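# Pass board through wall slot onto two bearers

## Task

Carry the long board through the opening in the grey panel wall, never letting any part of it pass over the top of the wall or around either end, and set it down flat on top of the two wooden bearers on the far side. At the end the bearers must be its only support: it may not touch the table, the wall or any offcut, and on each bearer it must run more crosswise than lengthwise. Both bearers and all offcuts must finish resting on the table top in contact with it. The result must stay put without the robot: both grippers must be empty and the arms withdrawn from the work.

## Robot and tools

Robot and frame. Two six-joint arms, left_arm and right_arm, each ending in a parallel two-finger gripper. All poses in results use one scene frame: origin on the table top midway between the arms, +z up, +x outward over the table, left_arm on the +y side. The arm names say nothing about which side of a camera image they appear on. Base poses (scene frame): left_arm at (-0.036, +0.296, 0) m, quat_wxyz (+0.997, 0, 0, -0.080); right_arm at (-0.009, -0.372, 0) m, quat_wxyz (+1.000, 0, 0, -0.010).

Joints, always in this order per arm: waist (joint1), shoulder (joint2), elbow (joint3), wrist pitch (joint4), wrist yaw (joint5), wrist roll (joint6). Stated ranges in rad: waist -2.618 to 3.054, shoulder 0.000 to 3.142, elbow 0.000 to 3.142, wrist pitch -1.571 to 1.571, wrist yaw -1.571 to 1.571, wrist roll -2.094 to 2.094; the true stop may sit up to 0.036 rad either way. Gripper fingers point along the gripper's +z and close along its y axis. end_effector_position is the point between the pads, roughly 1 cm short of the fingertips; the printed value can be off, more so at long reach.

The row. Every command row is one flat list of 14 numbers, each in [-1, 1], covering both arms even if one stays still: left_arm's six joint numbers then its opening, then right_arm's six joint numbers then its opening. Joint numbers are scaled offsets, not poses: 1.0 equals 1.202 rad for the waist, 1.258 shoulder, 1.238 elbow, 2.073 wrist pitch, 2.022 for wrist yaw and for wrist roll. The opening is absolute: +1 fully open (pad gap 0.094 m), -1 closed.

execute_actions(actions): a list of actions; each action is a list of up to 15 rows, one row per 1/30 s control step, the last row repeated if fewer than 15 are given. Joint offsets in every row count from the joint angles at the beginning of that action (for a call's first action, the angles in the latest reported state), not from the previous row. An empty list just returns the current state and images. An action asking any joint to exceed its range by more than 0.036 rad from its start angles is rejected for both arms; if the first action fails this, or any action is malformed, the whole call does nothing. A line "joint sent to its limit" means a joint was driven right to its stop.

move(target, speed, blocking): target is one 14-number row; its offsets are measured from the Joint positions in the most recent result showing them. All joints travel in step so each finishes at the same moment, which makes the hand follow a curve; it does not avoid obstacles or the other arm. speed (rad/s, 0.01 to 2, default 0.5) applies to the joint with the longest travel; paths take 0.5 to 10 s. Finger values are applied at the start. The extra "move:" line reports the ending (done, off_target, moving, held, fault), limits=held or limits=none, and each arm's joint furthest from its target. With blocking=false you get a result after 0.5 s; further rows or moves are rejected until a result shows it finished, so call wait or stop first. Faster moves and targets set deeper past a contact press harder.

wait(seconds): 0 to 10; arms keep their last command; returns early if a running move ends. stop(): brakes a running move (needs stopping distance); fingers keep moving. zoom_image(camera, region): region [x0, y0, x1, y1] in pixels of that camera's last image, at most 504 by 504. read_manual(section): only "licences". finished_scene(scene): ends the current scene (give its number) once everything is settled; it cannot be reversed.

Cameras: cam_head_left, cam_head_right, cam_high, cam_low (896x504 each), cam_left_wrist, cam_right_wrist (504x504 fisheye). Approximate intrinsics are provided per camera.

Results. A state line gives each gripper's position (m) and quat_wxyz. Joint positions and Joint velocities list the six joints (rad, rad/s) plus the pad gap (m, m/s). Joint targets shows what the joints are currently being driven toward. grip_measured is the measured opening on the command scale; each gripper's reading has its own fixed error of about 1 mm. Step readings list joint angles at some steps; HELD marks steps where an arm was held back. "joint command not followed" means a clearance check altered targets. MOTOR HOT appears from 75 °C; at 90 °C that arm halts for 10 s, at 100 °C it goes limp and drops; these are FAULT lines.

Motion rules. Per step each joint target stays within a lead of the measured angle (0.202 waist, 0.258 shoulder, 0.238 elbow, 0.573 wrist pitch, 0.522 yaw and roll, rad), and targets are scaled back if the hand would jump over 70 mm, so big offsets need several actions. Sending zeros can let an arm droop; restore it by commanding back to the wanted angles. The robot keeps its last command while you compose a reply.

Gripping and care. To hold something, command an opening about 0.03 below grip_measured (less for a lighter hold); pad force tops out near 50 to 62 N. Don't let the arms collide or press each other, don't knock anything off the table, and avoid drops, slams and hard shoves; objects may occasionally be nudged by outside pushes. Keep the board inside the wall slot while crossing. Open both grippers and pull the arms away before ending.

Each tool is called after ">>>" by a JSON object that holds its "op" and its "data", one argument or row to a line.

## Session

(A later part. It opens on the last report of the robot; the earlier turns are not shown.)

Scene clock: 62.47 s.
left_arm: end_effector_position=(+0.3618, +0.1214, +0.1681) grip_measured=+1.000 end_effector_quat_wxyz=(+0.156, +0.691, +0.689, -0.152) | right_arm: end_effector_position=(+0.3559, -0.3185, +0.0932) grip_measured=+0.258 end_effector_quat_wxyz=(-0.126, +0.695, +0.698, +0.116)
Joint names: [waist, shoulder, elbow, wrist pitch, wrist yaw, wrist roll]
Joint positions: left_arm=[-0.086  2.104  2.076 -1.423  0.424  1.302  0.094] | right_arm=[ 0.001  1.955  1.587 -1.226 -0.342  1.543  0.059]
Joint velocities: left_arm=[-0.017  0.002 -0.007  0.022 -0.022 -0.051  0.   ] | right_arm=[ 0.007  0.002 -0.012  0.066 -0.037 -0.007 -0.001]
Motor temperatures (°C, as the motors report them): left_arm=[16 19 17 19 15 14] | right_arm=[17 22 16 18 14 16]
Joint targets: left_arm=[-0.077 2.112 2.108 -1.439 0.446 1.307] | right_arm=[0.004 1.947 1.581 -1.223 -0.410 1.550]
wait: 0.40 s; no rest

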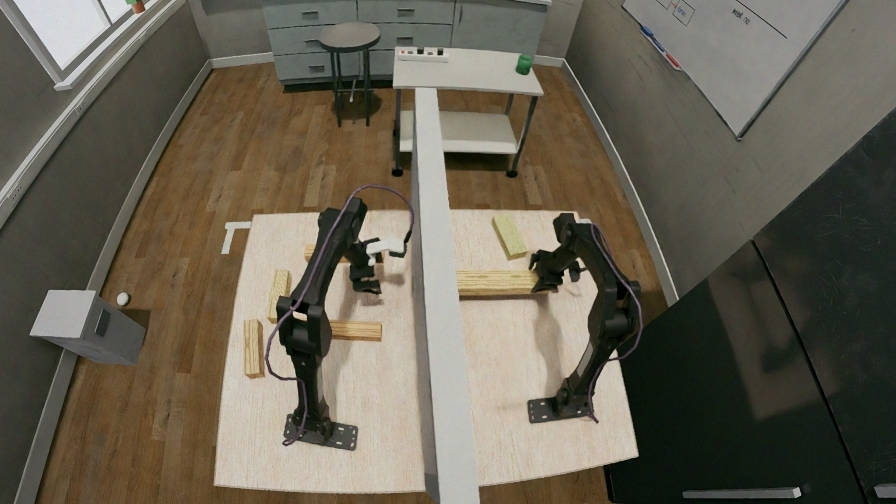

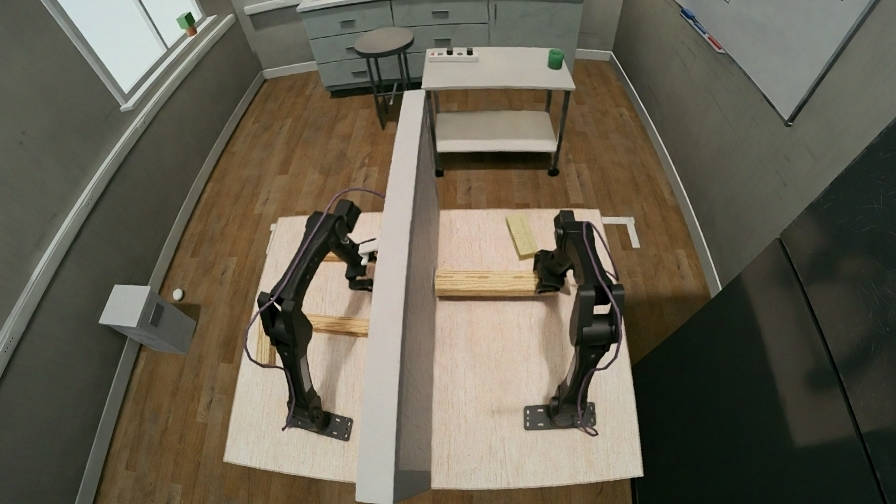

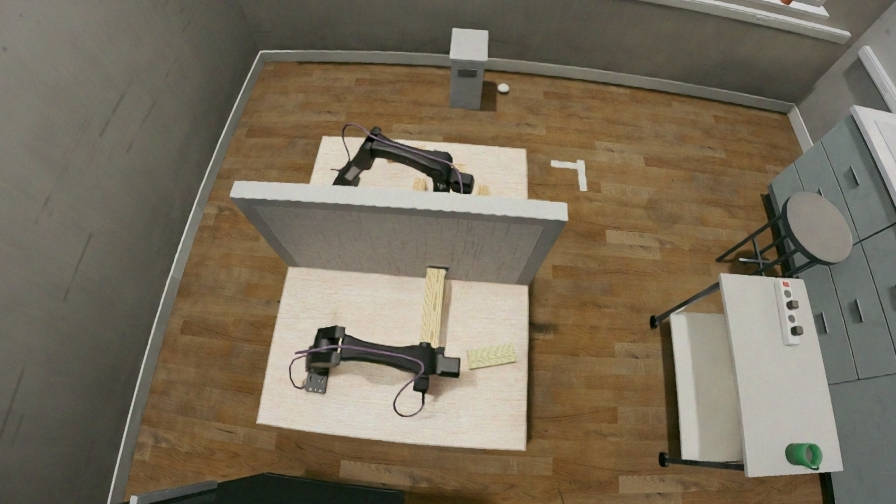

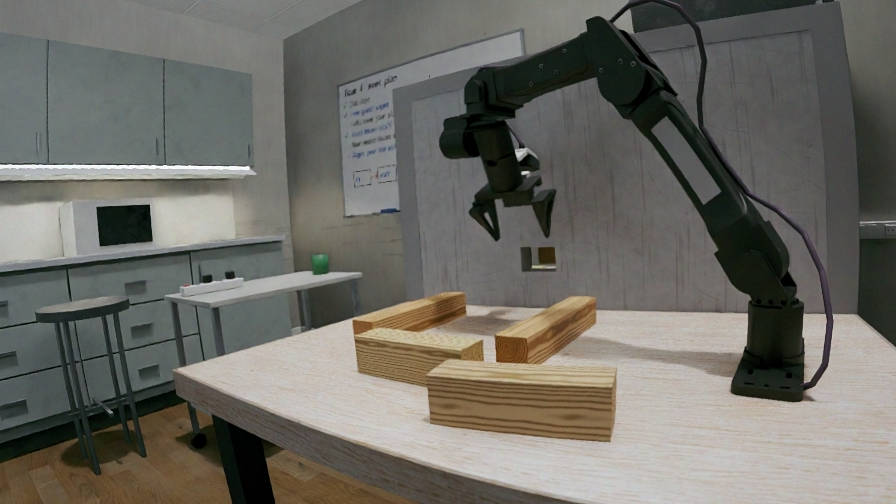

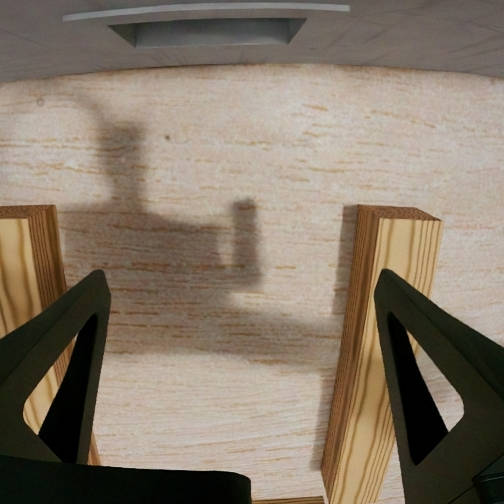

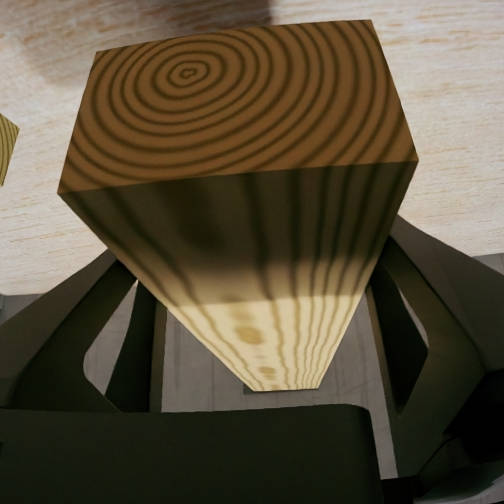

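>>> {"op": "execute_actions", "data": {
  "actions": [
    [[0.0075,0.0064,0.0258,-0.0077,0.0109,0.0025,1,0.00354,-0.00636,0.00111,0.00145,-0.03054,0.00445,0.22],[0.0075,0.0064,0.0258,-0.0077,0.0109,0.0025,1,0.00458,-0.00636,0.00707,0.00145,-0.02745,0.00544,0.22],[0.0075,0.0064,0.0258,-0.0077,0.0109,0.0025,1,0.00562,-0.00636,0.01302,0.00145,-0.02436,0.00643,0.22],[0.0075,0.0064,0.0258,-0.0077,0.0109,0.0025,1,0.00666,-0.00636,0.01898,0.00145,-0.02127,0.00742,0.22],[0.0075,0.0064,0.0258,-0.0077,0.0109,0.0025,1,0.0077,-0.00636,0.02494,0.00145,-0.01817,0.0084,0.22],[0.0075,0.0064,0.0258,-0.0077,0.0109,0.0025,1,0.00874,-0.00636,0.0309,0.00145,-0.01508,0.00939,0.22],[0.0075,0.0064,0.0258,-0.0077,0.0109,0.0025,1,0.00978,-0.00636,0.03685,0.00145,-0.01199,0.01038,0.22],[0.0075,0.0064,0.0258,-0.0077,0.0109,0.0025,1,0.01082,-0.00636,0.04281,0.00145,-0.0089,0.01137,0.22]]
  ]
}}

>>> {"op": "wait", "data": {
  "seconds": 0.3
}}

>>> {"op": "zoom_image", "data": {
  "camera": "cam_right_wrist",
  "region": [180, 320, 380, 420]
}}

>>> {"op": "zoom_image", "data": {
  "camera": "cam_low",
  "region": [480, 220, 600, 300]
}}

Scene clock: 65.03 s.
left_arm: end_effector_position=(+0.3618, +0.1214, +0.1681) grip_measured=+1.000 end_effector_quat_wxyz=(+0.156, +0.691, +0.689, -0.152) | right_arm: end_effector_position=(+0.3559, -0.3231, +0.0916) grip_measured=+0.258 end_effector_quat_wxyz=(-0.117, +0.702, +0.694, +0.105)
Joint names: [waist, shoulder, elbow, wrist pitch, wrist yaw, wrist roll]
Joint positions: left_arm=[-0.086  2.104  2.076 -1.423  0.424  1.302  0.094] | right_arm=[ 0.001  1.955  1.587 -1.225 -0.315  1.558  0.059]
Joint velocities: left_arm=[ 0.007 -0.012  0.002  0.007 -0.037  0.007  0.   ] | right_arm=[-0.022 -0.002  0.002  0.066 -0.037  0.051 -0.   ]
Motor temperatures (°C, as the motors report them): left_arm=[16 19 17 18 15 14] | right_arm=[17 22 16 18 14 16]
Joint targets: left_arm=[-0.077 2.112 2.108 -1.439 0.446 1.307] | right_arm=[0.014 1.947 1.640 -1.223 -0.360 1.566]
Step readings (joint positions):
0: left_arm=[-0.086 2.104 2.076 -1.423 0.424 1.302] | right_arm=[0.001 1.955 1.587 -1.225 -0.343 1.544]
1: left_arm=[-0.086 2.104 2.076 -1.423 0.424 1.302] | right_arm=[0.001 1.955 1.587 -1.225 -0.343 1.544]
2: left_arm=[-0.086 2.104 2.076 -1.423 0.424 1.302] | right_arm=[0.001 1.955 1.587 -1.225 -0.343 1.545]
4: left_arm=[-0.086 2.104 2.076 -1.423 0.424 1.302] | right_arm=[0.001 1.955 1.587 -1.225 -0.342 1.547]
8: left_arm=[-0.086 2.104 2.076 -1.423 0.424 1.302] | right_arm=[0.001 1.955 1.587 -1.225 -0.330 1.552]
15: Joint positions above

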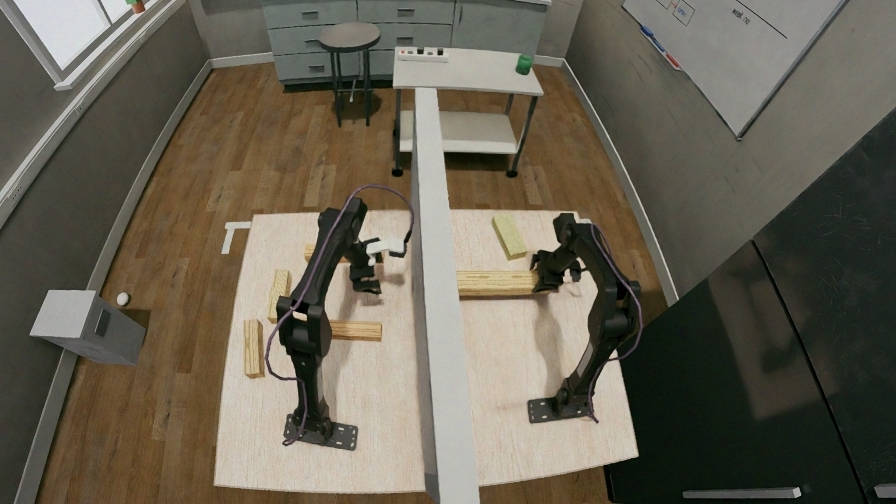

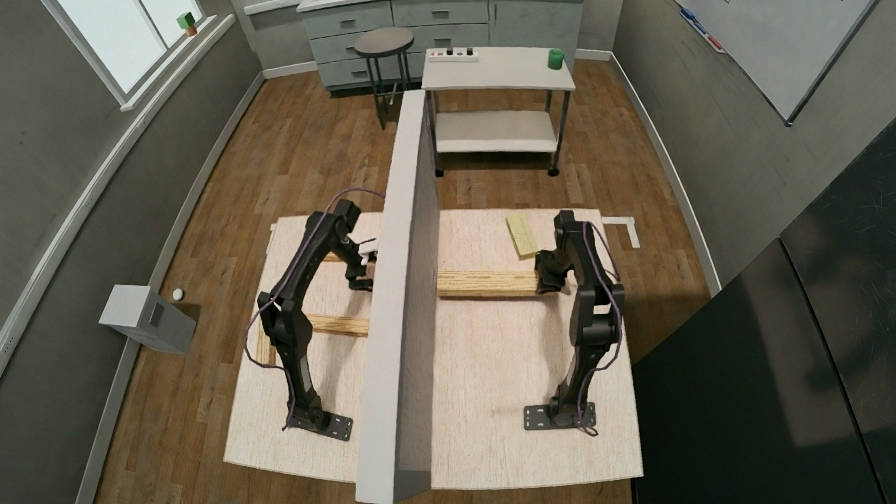

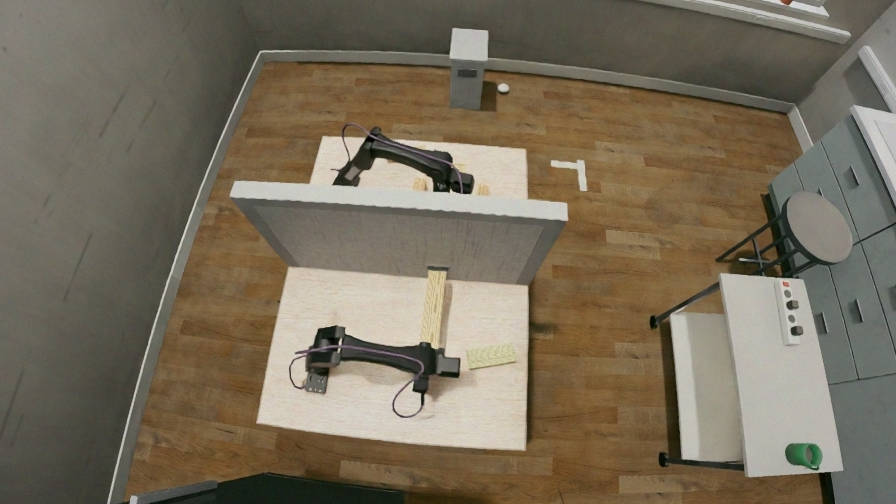

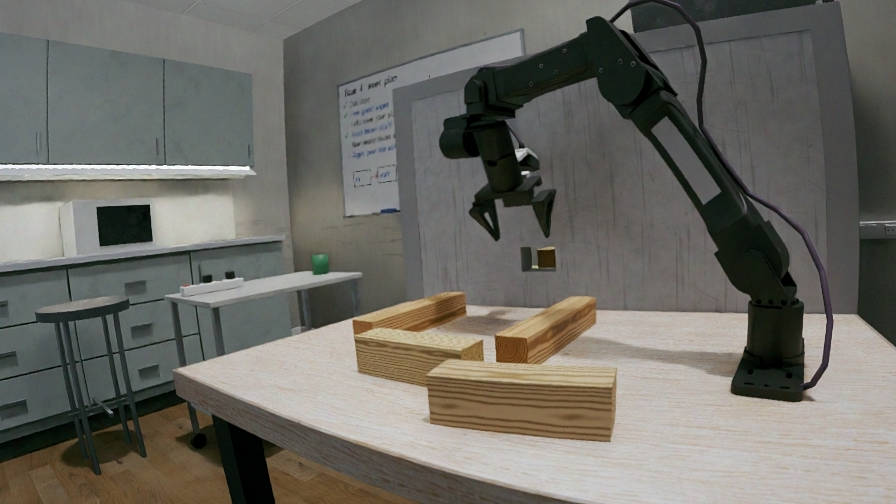

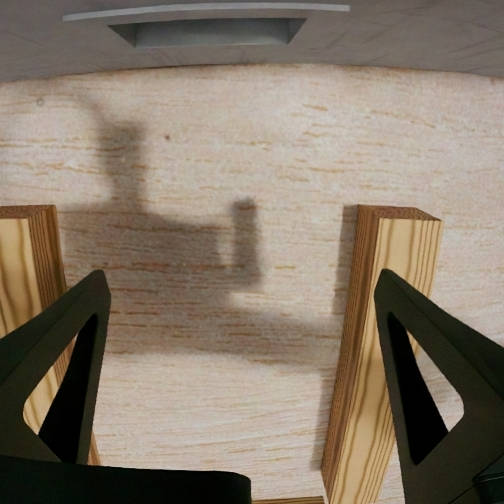

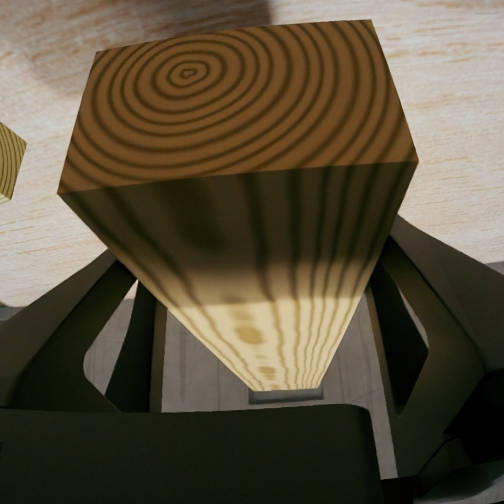

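Scene clock: 65.33 s.
left_arm: end_effector_position=(+0.3618, +0.1214, +0.1681) grip_measured=+1.000 end_effector_quat_wxyz=(+0.156, +0.691, +0.689, -0.152) | right_arm: end_effector_position=(+0.3559, -0.3234, +0.0915) grip_measured=+0.258 end_effector_quat_wxyz=(-0.116, +0.703, +0.694, +0.104)
Joint names: [waist, shoulder, elbow, wrist pitch, wrist yaw, wrist roll]
Joint positions: left_arm=[-0.086  2.104  2.076 -1.423  0.424  1.302  0.094] | right_arm=[ 0.001  1.955  1.587 -1.225 -0.313  1.559  0.059]
Joint velocities: left_arm=[ 0.012 -0.032 -0.007  0.037 -0.022  0.037  0.   ] | right_arm=[-0.017 -0.007 -0.007  0.007  0.022 -0.037 -0.   ]
Motor temperatures (°C, as the motors report them): left_arm=[16 19 17 18 15 14] | right_arm=[17 22 16 18 14 16]
Joint targets: left_arm=[-0.077 2.112 2.108 -1.439 0.446 1.307] | right_arm=[0.014 1.947 1.640 -1.223 -0.360 1.565]
wait: 0.30 s; at rest by 0.20 s

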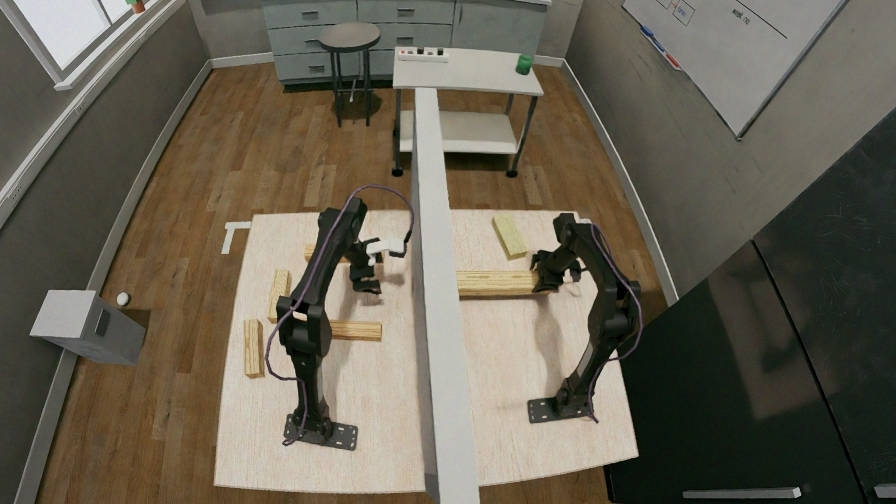

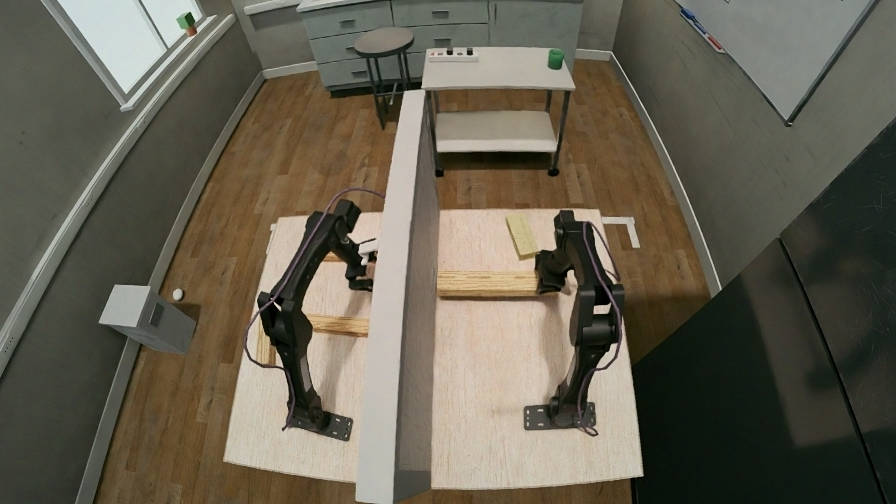

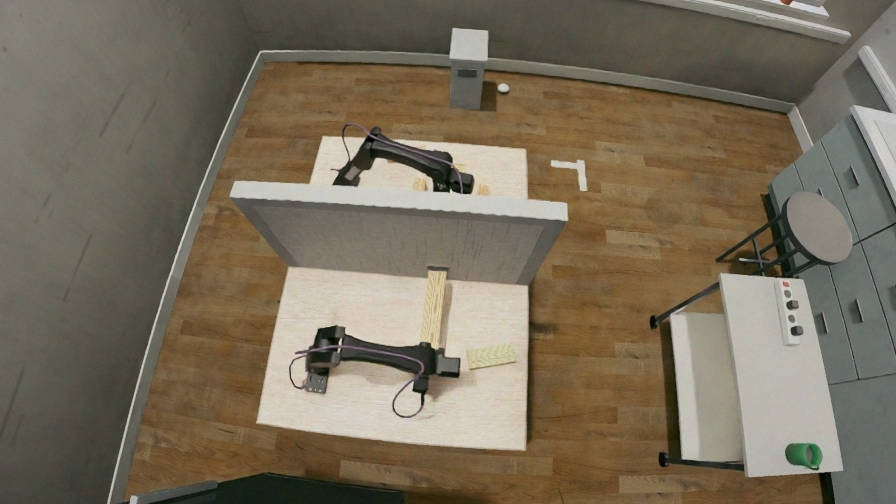

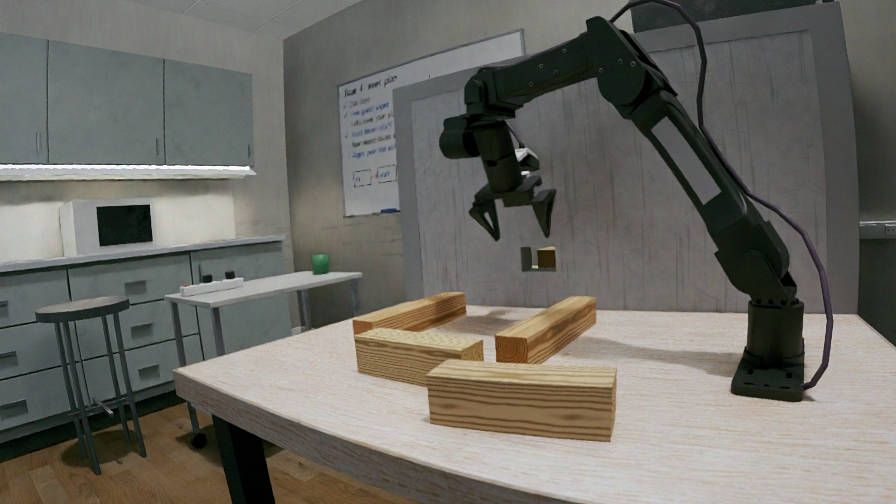

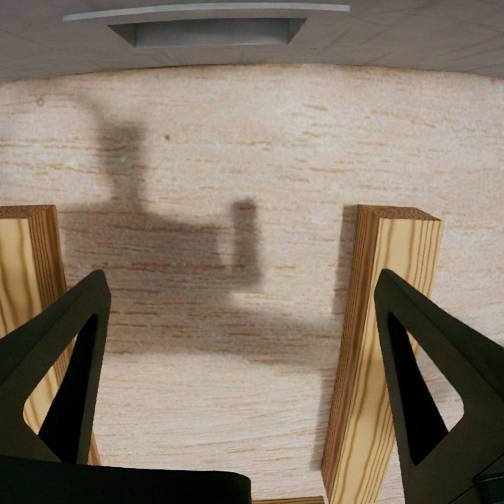

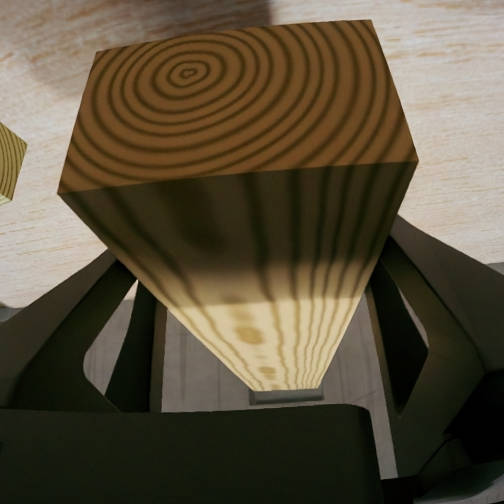

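Region (180, 320, 380, 420) of cam_right_wrist's 504x504 image, scaled by 2.520, with more detail than that image has.

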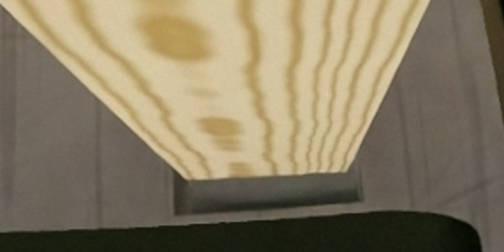

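Region (480, 220, 600, 300) of cam_low's 896x504 image, scaled by 4.200, with more detail than that image has.

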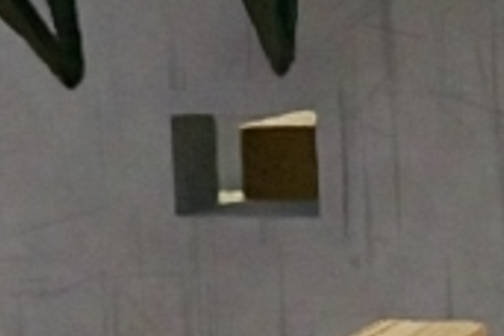

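>>> {"op": "execute_actions", "data": {
  "actions": [
    [[0.0075,0.0064,0.0258,-0.0077,0.0109,0.0025,1,0.01154,-0.00636,0.05493,0.00103,-0.02596,0.00343,0.22],[0.0075,0.0064,0.0258,-0.0077,0.0109,0.0025,1,0.01357,-0.00636,0.05493,0.00124,-0.02868,0.00472,0.22],[0.0075,0.0064,0.0258,-0.0077,0.0109,0.0025,1,0.0167,-0.00636,0.05493,0.00156,-0.0314,0.00672,0.22],[0.0075,0.0064,0.0258,-0.0077,0.0109,0.0025,1,0.02074,-0.00636,0.04281,0.00198,-0.03412,0.0093,0.22],[0.0075,0.0064,0.0258,-0.0077,0.0109,0.0025,1,0.02549,-0.00636,0.04281,0.00246,-0.03684,0.01233,0.22],[0.0075,0.0064,0.0258,-0.0077,0.0109,0.0025,1,0.03073,-0.00636,0.04281,0.003,-0.03684,0.01568,0.22],[0.0075,0.0064,0.0258,-0.0077,0.0109,0.0025,1,0.03628,-0.00636,0.04281,0.00357,-0.03684,0.01922,0.22],[0.0075,0.0064,0.0258,-0.0077,0.0109,0.0025,1,0.04193,-0.00636,0.04281,0.00414,-0.03684,0.02282,0.22],[0.0075,0.0064,0.0258,-0.0077,0.0109,0.0025,1,0.04748,-0.00636,0.04281,0.00471,-0.03684,0.02636,0.22],[0.0075,0.0064,0.0258,-0.0077,0.0109,0.0025,1,0.05272,-0.00636,0.04281,0.00525,-0.03684,0.02971,0.22],[0.0075,0.0064,0.0258,-0.0077,0.0109,0.0025,1,0.05747,-0.00636,0.04281,0.00573,-0.03684,0.03274,0.22],[0.0075,0.0064,0.0258,-0.0077,0.0109,0.0025,1,0.06151,-0.00636,0.04281,0.00615,-0.03684,0.03532,0.22],[0.0075,0.0064,0.0258,-0.0077,0.0109,0.0025,1,0.06464,-0.00636,0.04281,0.00647,-0.03684,0.03732,0.22],[0.0075,0.0064,0.0258,-0.0077,0.0109,0.0025,1,0.06667,-0.00636,0.04281,0.00668,-0.03684,0.03861,0.22],[0.0075,0.0064,0.0258,-0.0077,0.0109,0.0025,1,0.06739,-0.00636,0.04281,0.00675,-0.03684,0.03907,0.22]]
  ]
}}

>>> {"op": "wait", "data": {
  "seconds": 0.3
}}

>>> {"op": "zoom_image", "data": {
  "camera": "cam_right_wrist",
  "region": [180, 320, 380, 420]
}}

>>> {"op": "zoom_image", "data": {
  "camera": "cam_low",
  "region": [480, 220, 600, 300]
}}

Scene clock: 69.33 s.
left_arm: end_effector_position=(+0.3618, +0.1214, +0.1681) grip_measured=+1.000 end_effector_quat_wxyz=(+0.156, +0.691, +0.689, -0.152) | right_arm: end_effector_position=(+0.3585, -0.2951, +0.0966) grip_measured=+0.258 end_effector_quat_wxyz=(-0.118, +0.695, +0.701, +0.110)
Joint names: [waist, shoulder, elbow, wrist pitch, wrist yaw, wrist roll]
Joint positions: left_arm=[-0.086  2.104  2.076 -1.423  0.424  1.302  0.094] | right_arm=[ 0.073  1.956  1.607 -1.217 -0.323  1.615  0.059]
Joint velocities: left_arm=[-0.012 -0.007 -0.012  0.051  0.007 -0.037  0.   ] | right_arm=[ 0.105 -0.007  0.017  0.022 -0.081  0.066  0.001]
Motor temperatures (°C, as the motors report them): left_arm=[16 20 17 18 15 14] | right_arm=[17 22 17 17 14 16]
Joint targets: left_arm=[-0.077 2.112 2.108 -1.439 0.446 1.307] | right_arm=[0.082 1.947 1.640 -1.211 -0.388 1.639]
Step readings (joint positions):
0: left_arm=[-0.086 2.104 2.076 -1.423 0.424 1.302] | right_arm=[0.001 1.955 1.587 -1.225 -0.313 1.560]
1: left_arm=[-0.086 2.104 2.076 -1.423 0.424 1.302] | right_arm=[0.001 1.955 1.591 -1.226 -0.313 1.560]
2: left_arm=[-0.086 2.104 2.076 -1.423 0.424 1.302] | right_arm=[0.002 1.956 1.597 -1.227 -0.312 1.560]
4: left_arm=[-0.086 2.104 2.076 -1.423 0.424 1.302] | right_arm=[0.006 1.956 1.605 -1.223 -0.313 1.563]
8: left_arm=[-0.086 2.104 2.076 -1.423 0.424 1.302] | right_arm=[0.027 1.956 1.607 -1.218 -0.316 1.579]
15: Joint positions above

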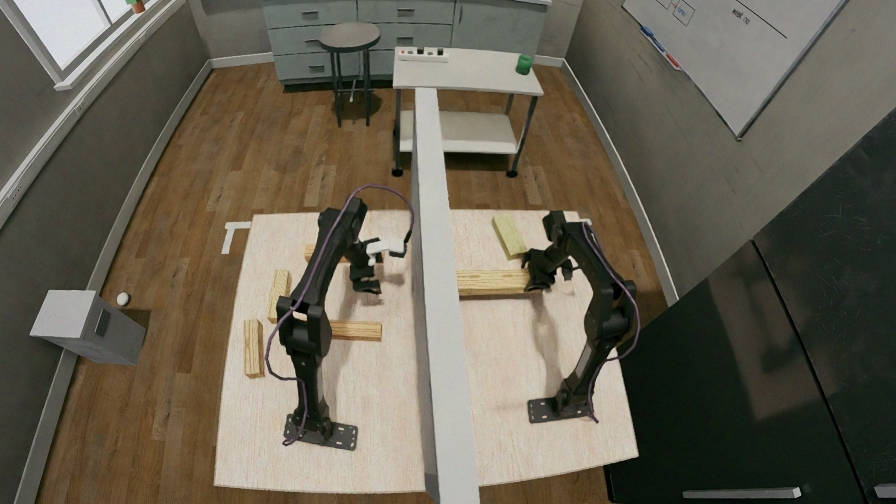

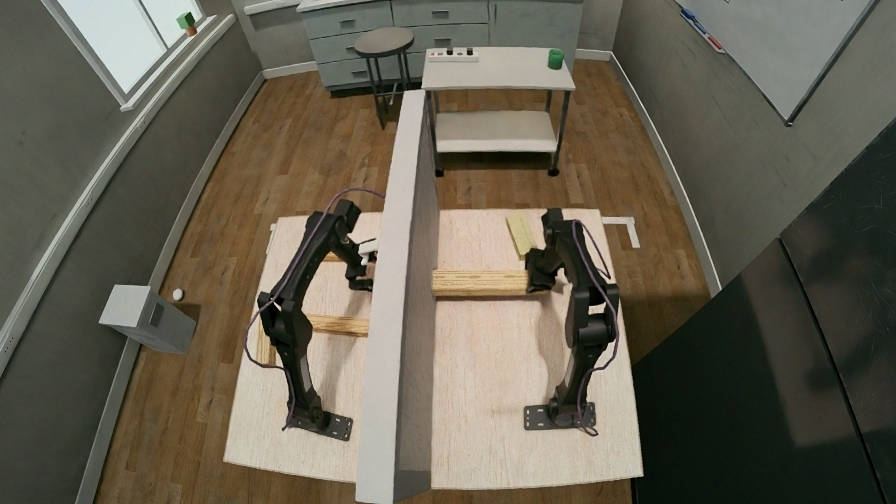

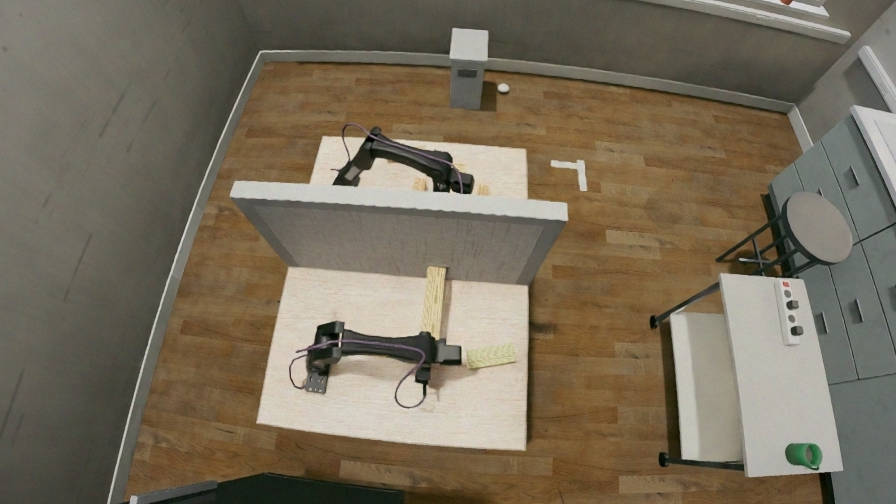

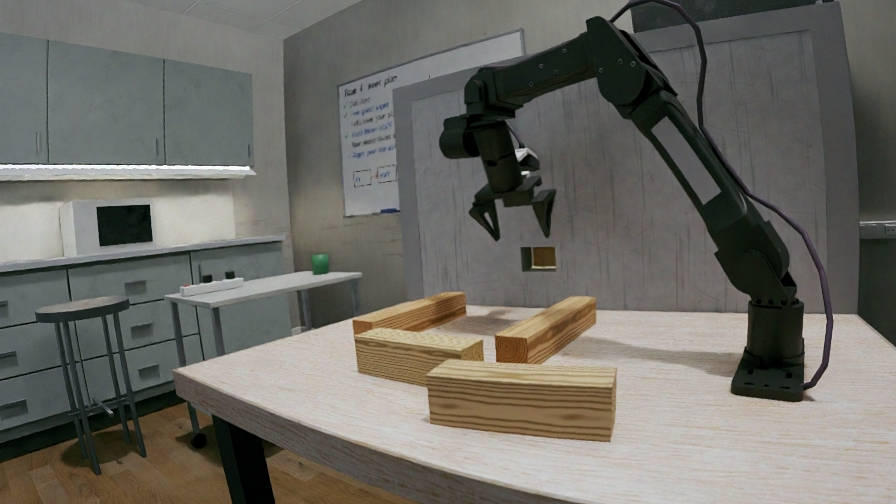

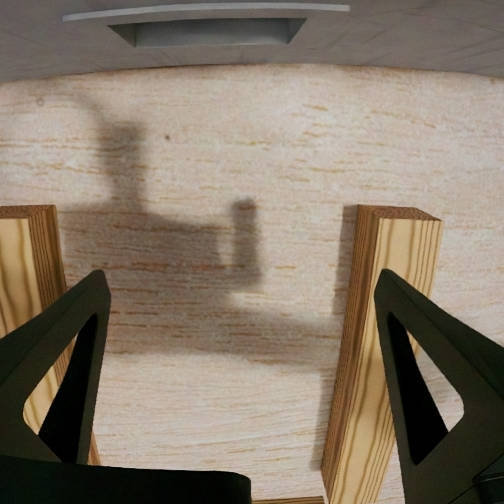

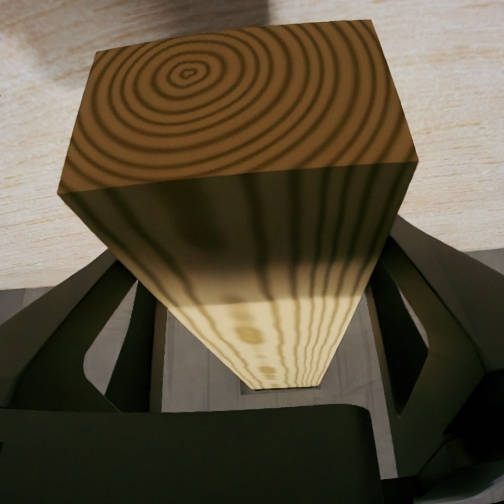

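Scene clock: 69.63 s.
left_arm: end_effector_position=(+0.3618, +0.1214, +0.1681) grip_measured=+1.000 end_effector_quat_wxyz=(+0.156, +0.691, +0.689, -0.152) | right_arm: end_effector_position=(+0.3582, -0.2930, +0.0967) grip_measured=+0.258 end_effector_quat_wxyz=(-0.119, +0.698, +0.697, +0.109)
Joint names: [waist, shoulder, elbow, wrist pitch, wrist yaw, wrist roll]
Joint positions: left_arm=[-0.086  2.104  2.076 -1.423  0.424  1.302  0.094] | right_arm=[ 0.078  1.956  1.607 -1.217 -0.325  1.63   0.059]
Joint velocities: left_arm=[ 0.022 -0.007 -0.007  0.022 -0.022 -0.007  0.   ] | right_arm=[-0.007  0.012 -0.012  0.007  0.051  0.007  0.   ]
Motor temperatures (°C, as the motors report them): left_arm=[16 20 17 18 15 14] | right_arm=[17 22 17 17 14 16]
Joint targets: left_arm=[-0.077 2.112 2.108 -1.439 0.446 1.307] | right_arm=[0.082 1.947 1.640 -1.211 -0.388 1.638]
wait: 0.30 s; no rest

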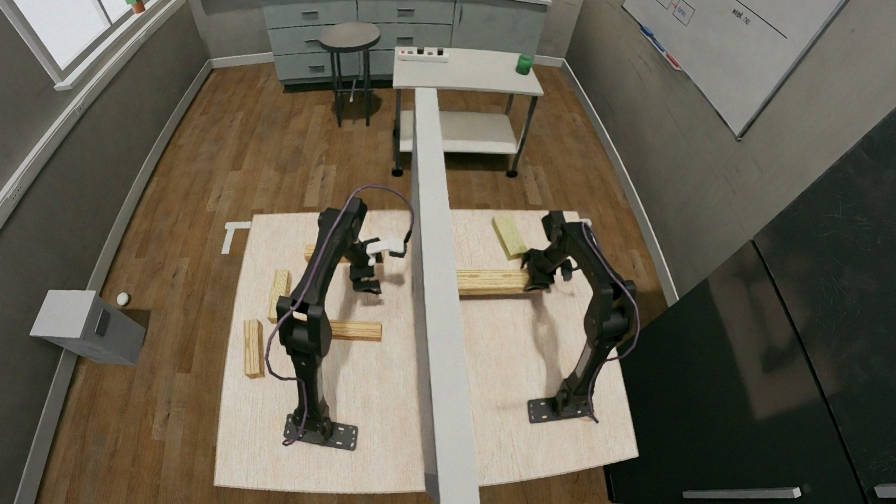

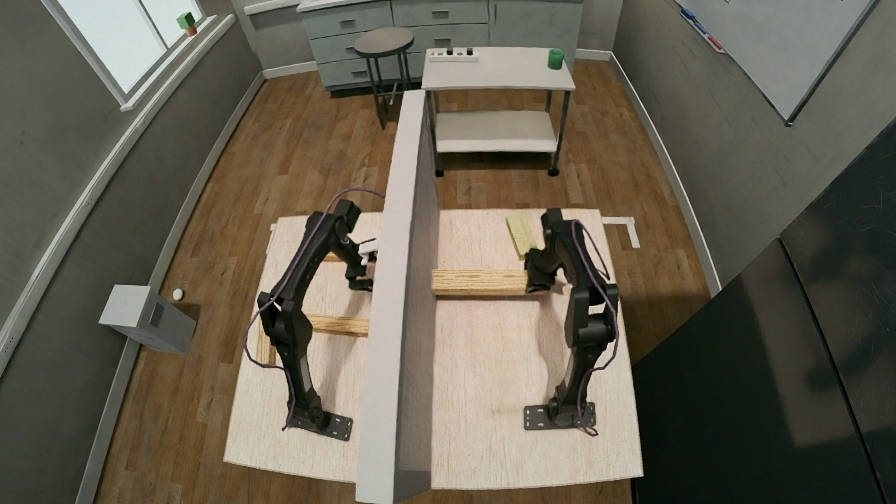

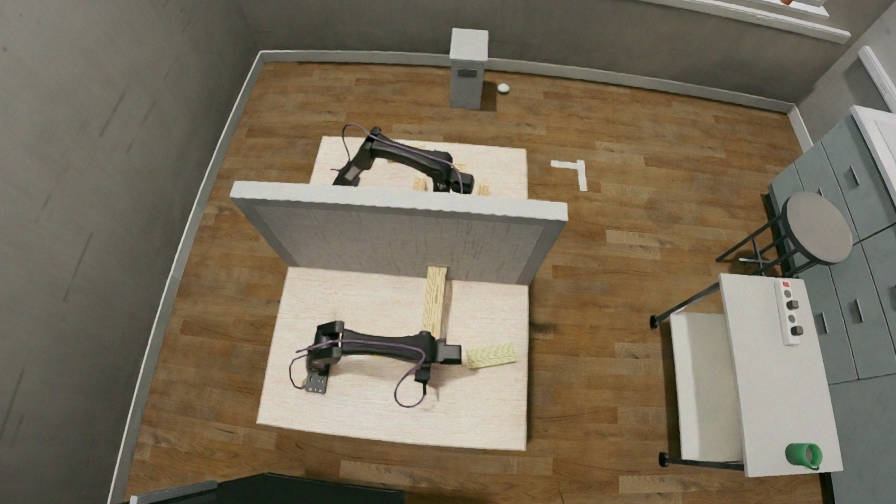

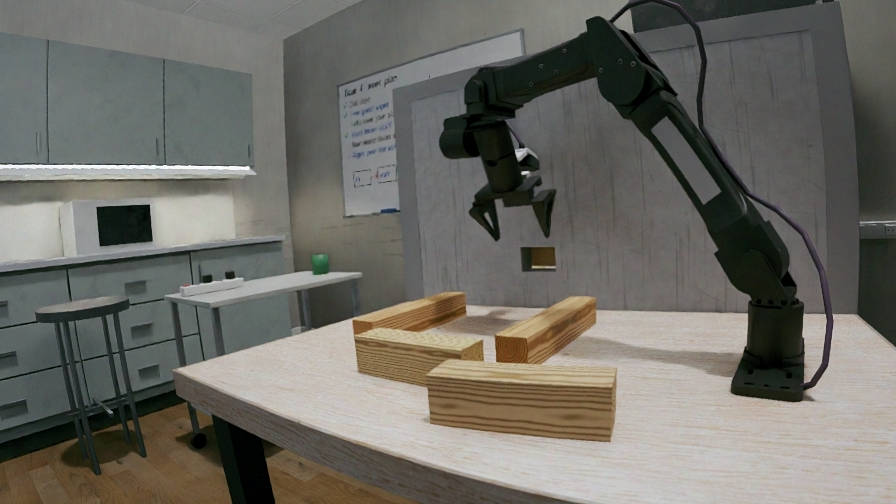

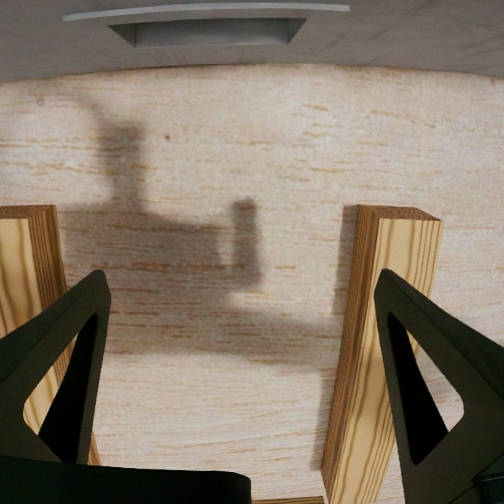

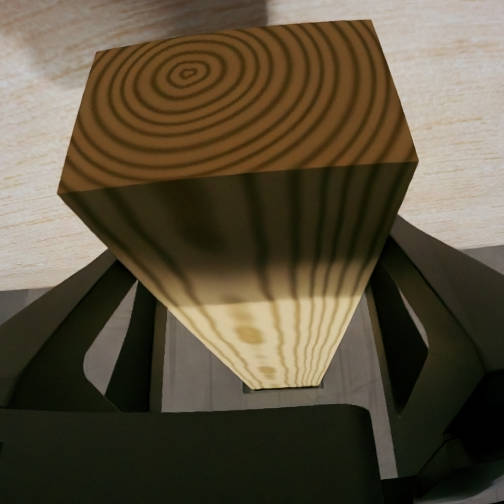

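Region (180, 320, 380, 420) of cam_right_wrist's 504x504 image, scaled by 2.520, with more detail than that image has.

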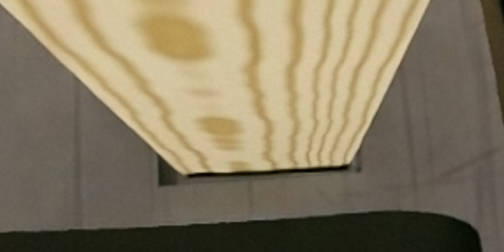

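Region (480, 220, 600, 300) of cam_low's 896x504 image, scaled by 4.200, with more detail than that image has.

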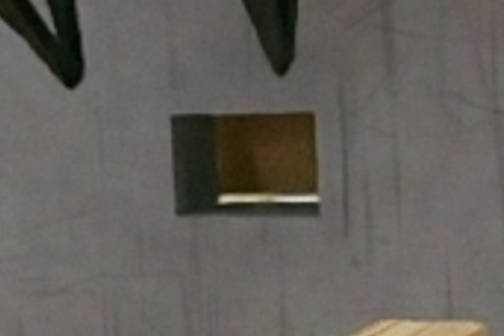

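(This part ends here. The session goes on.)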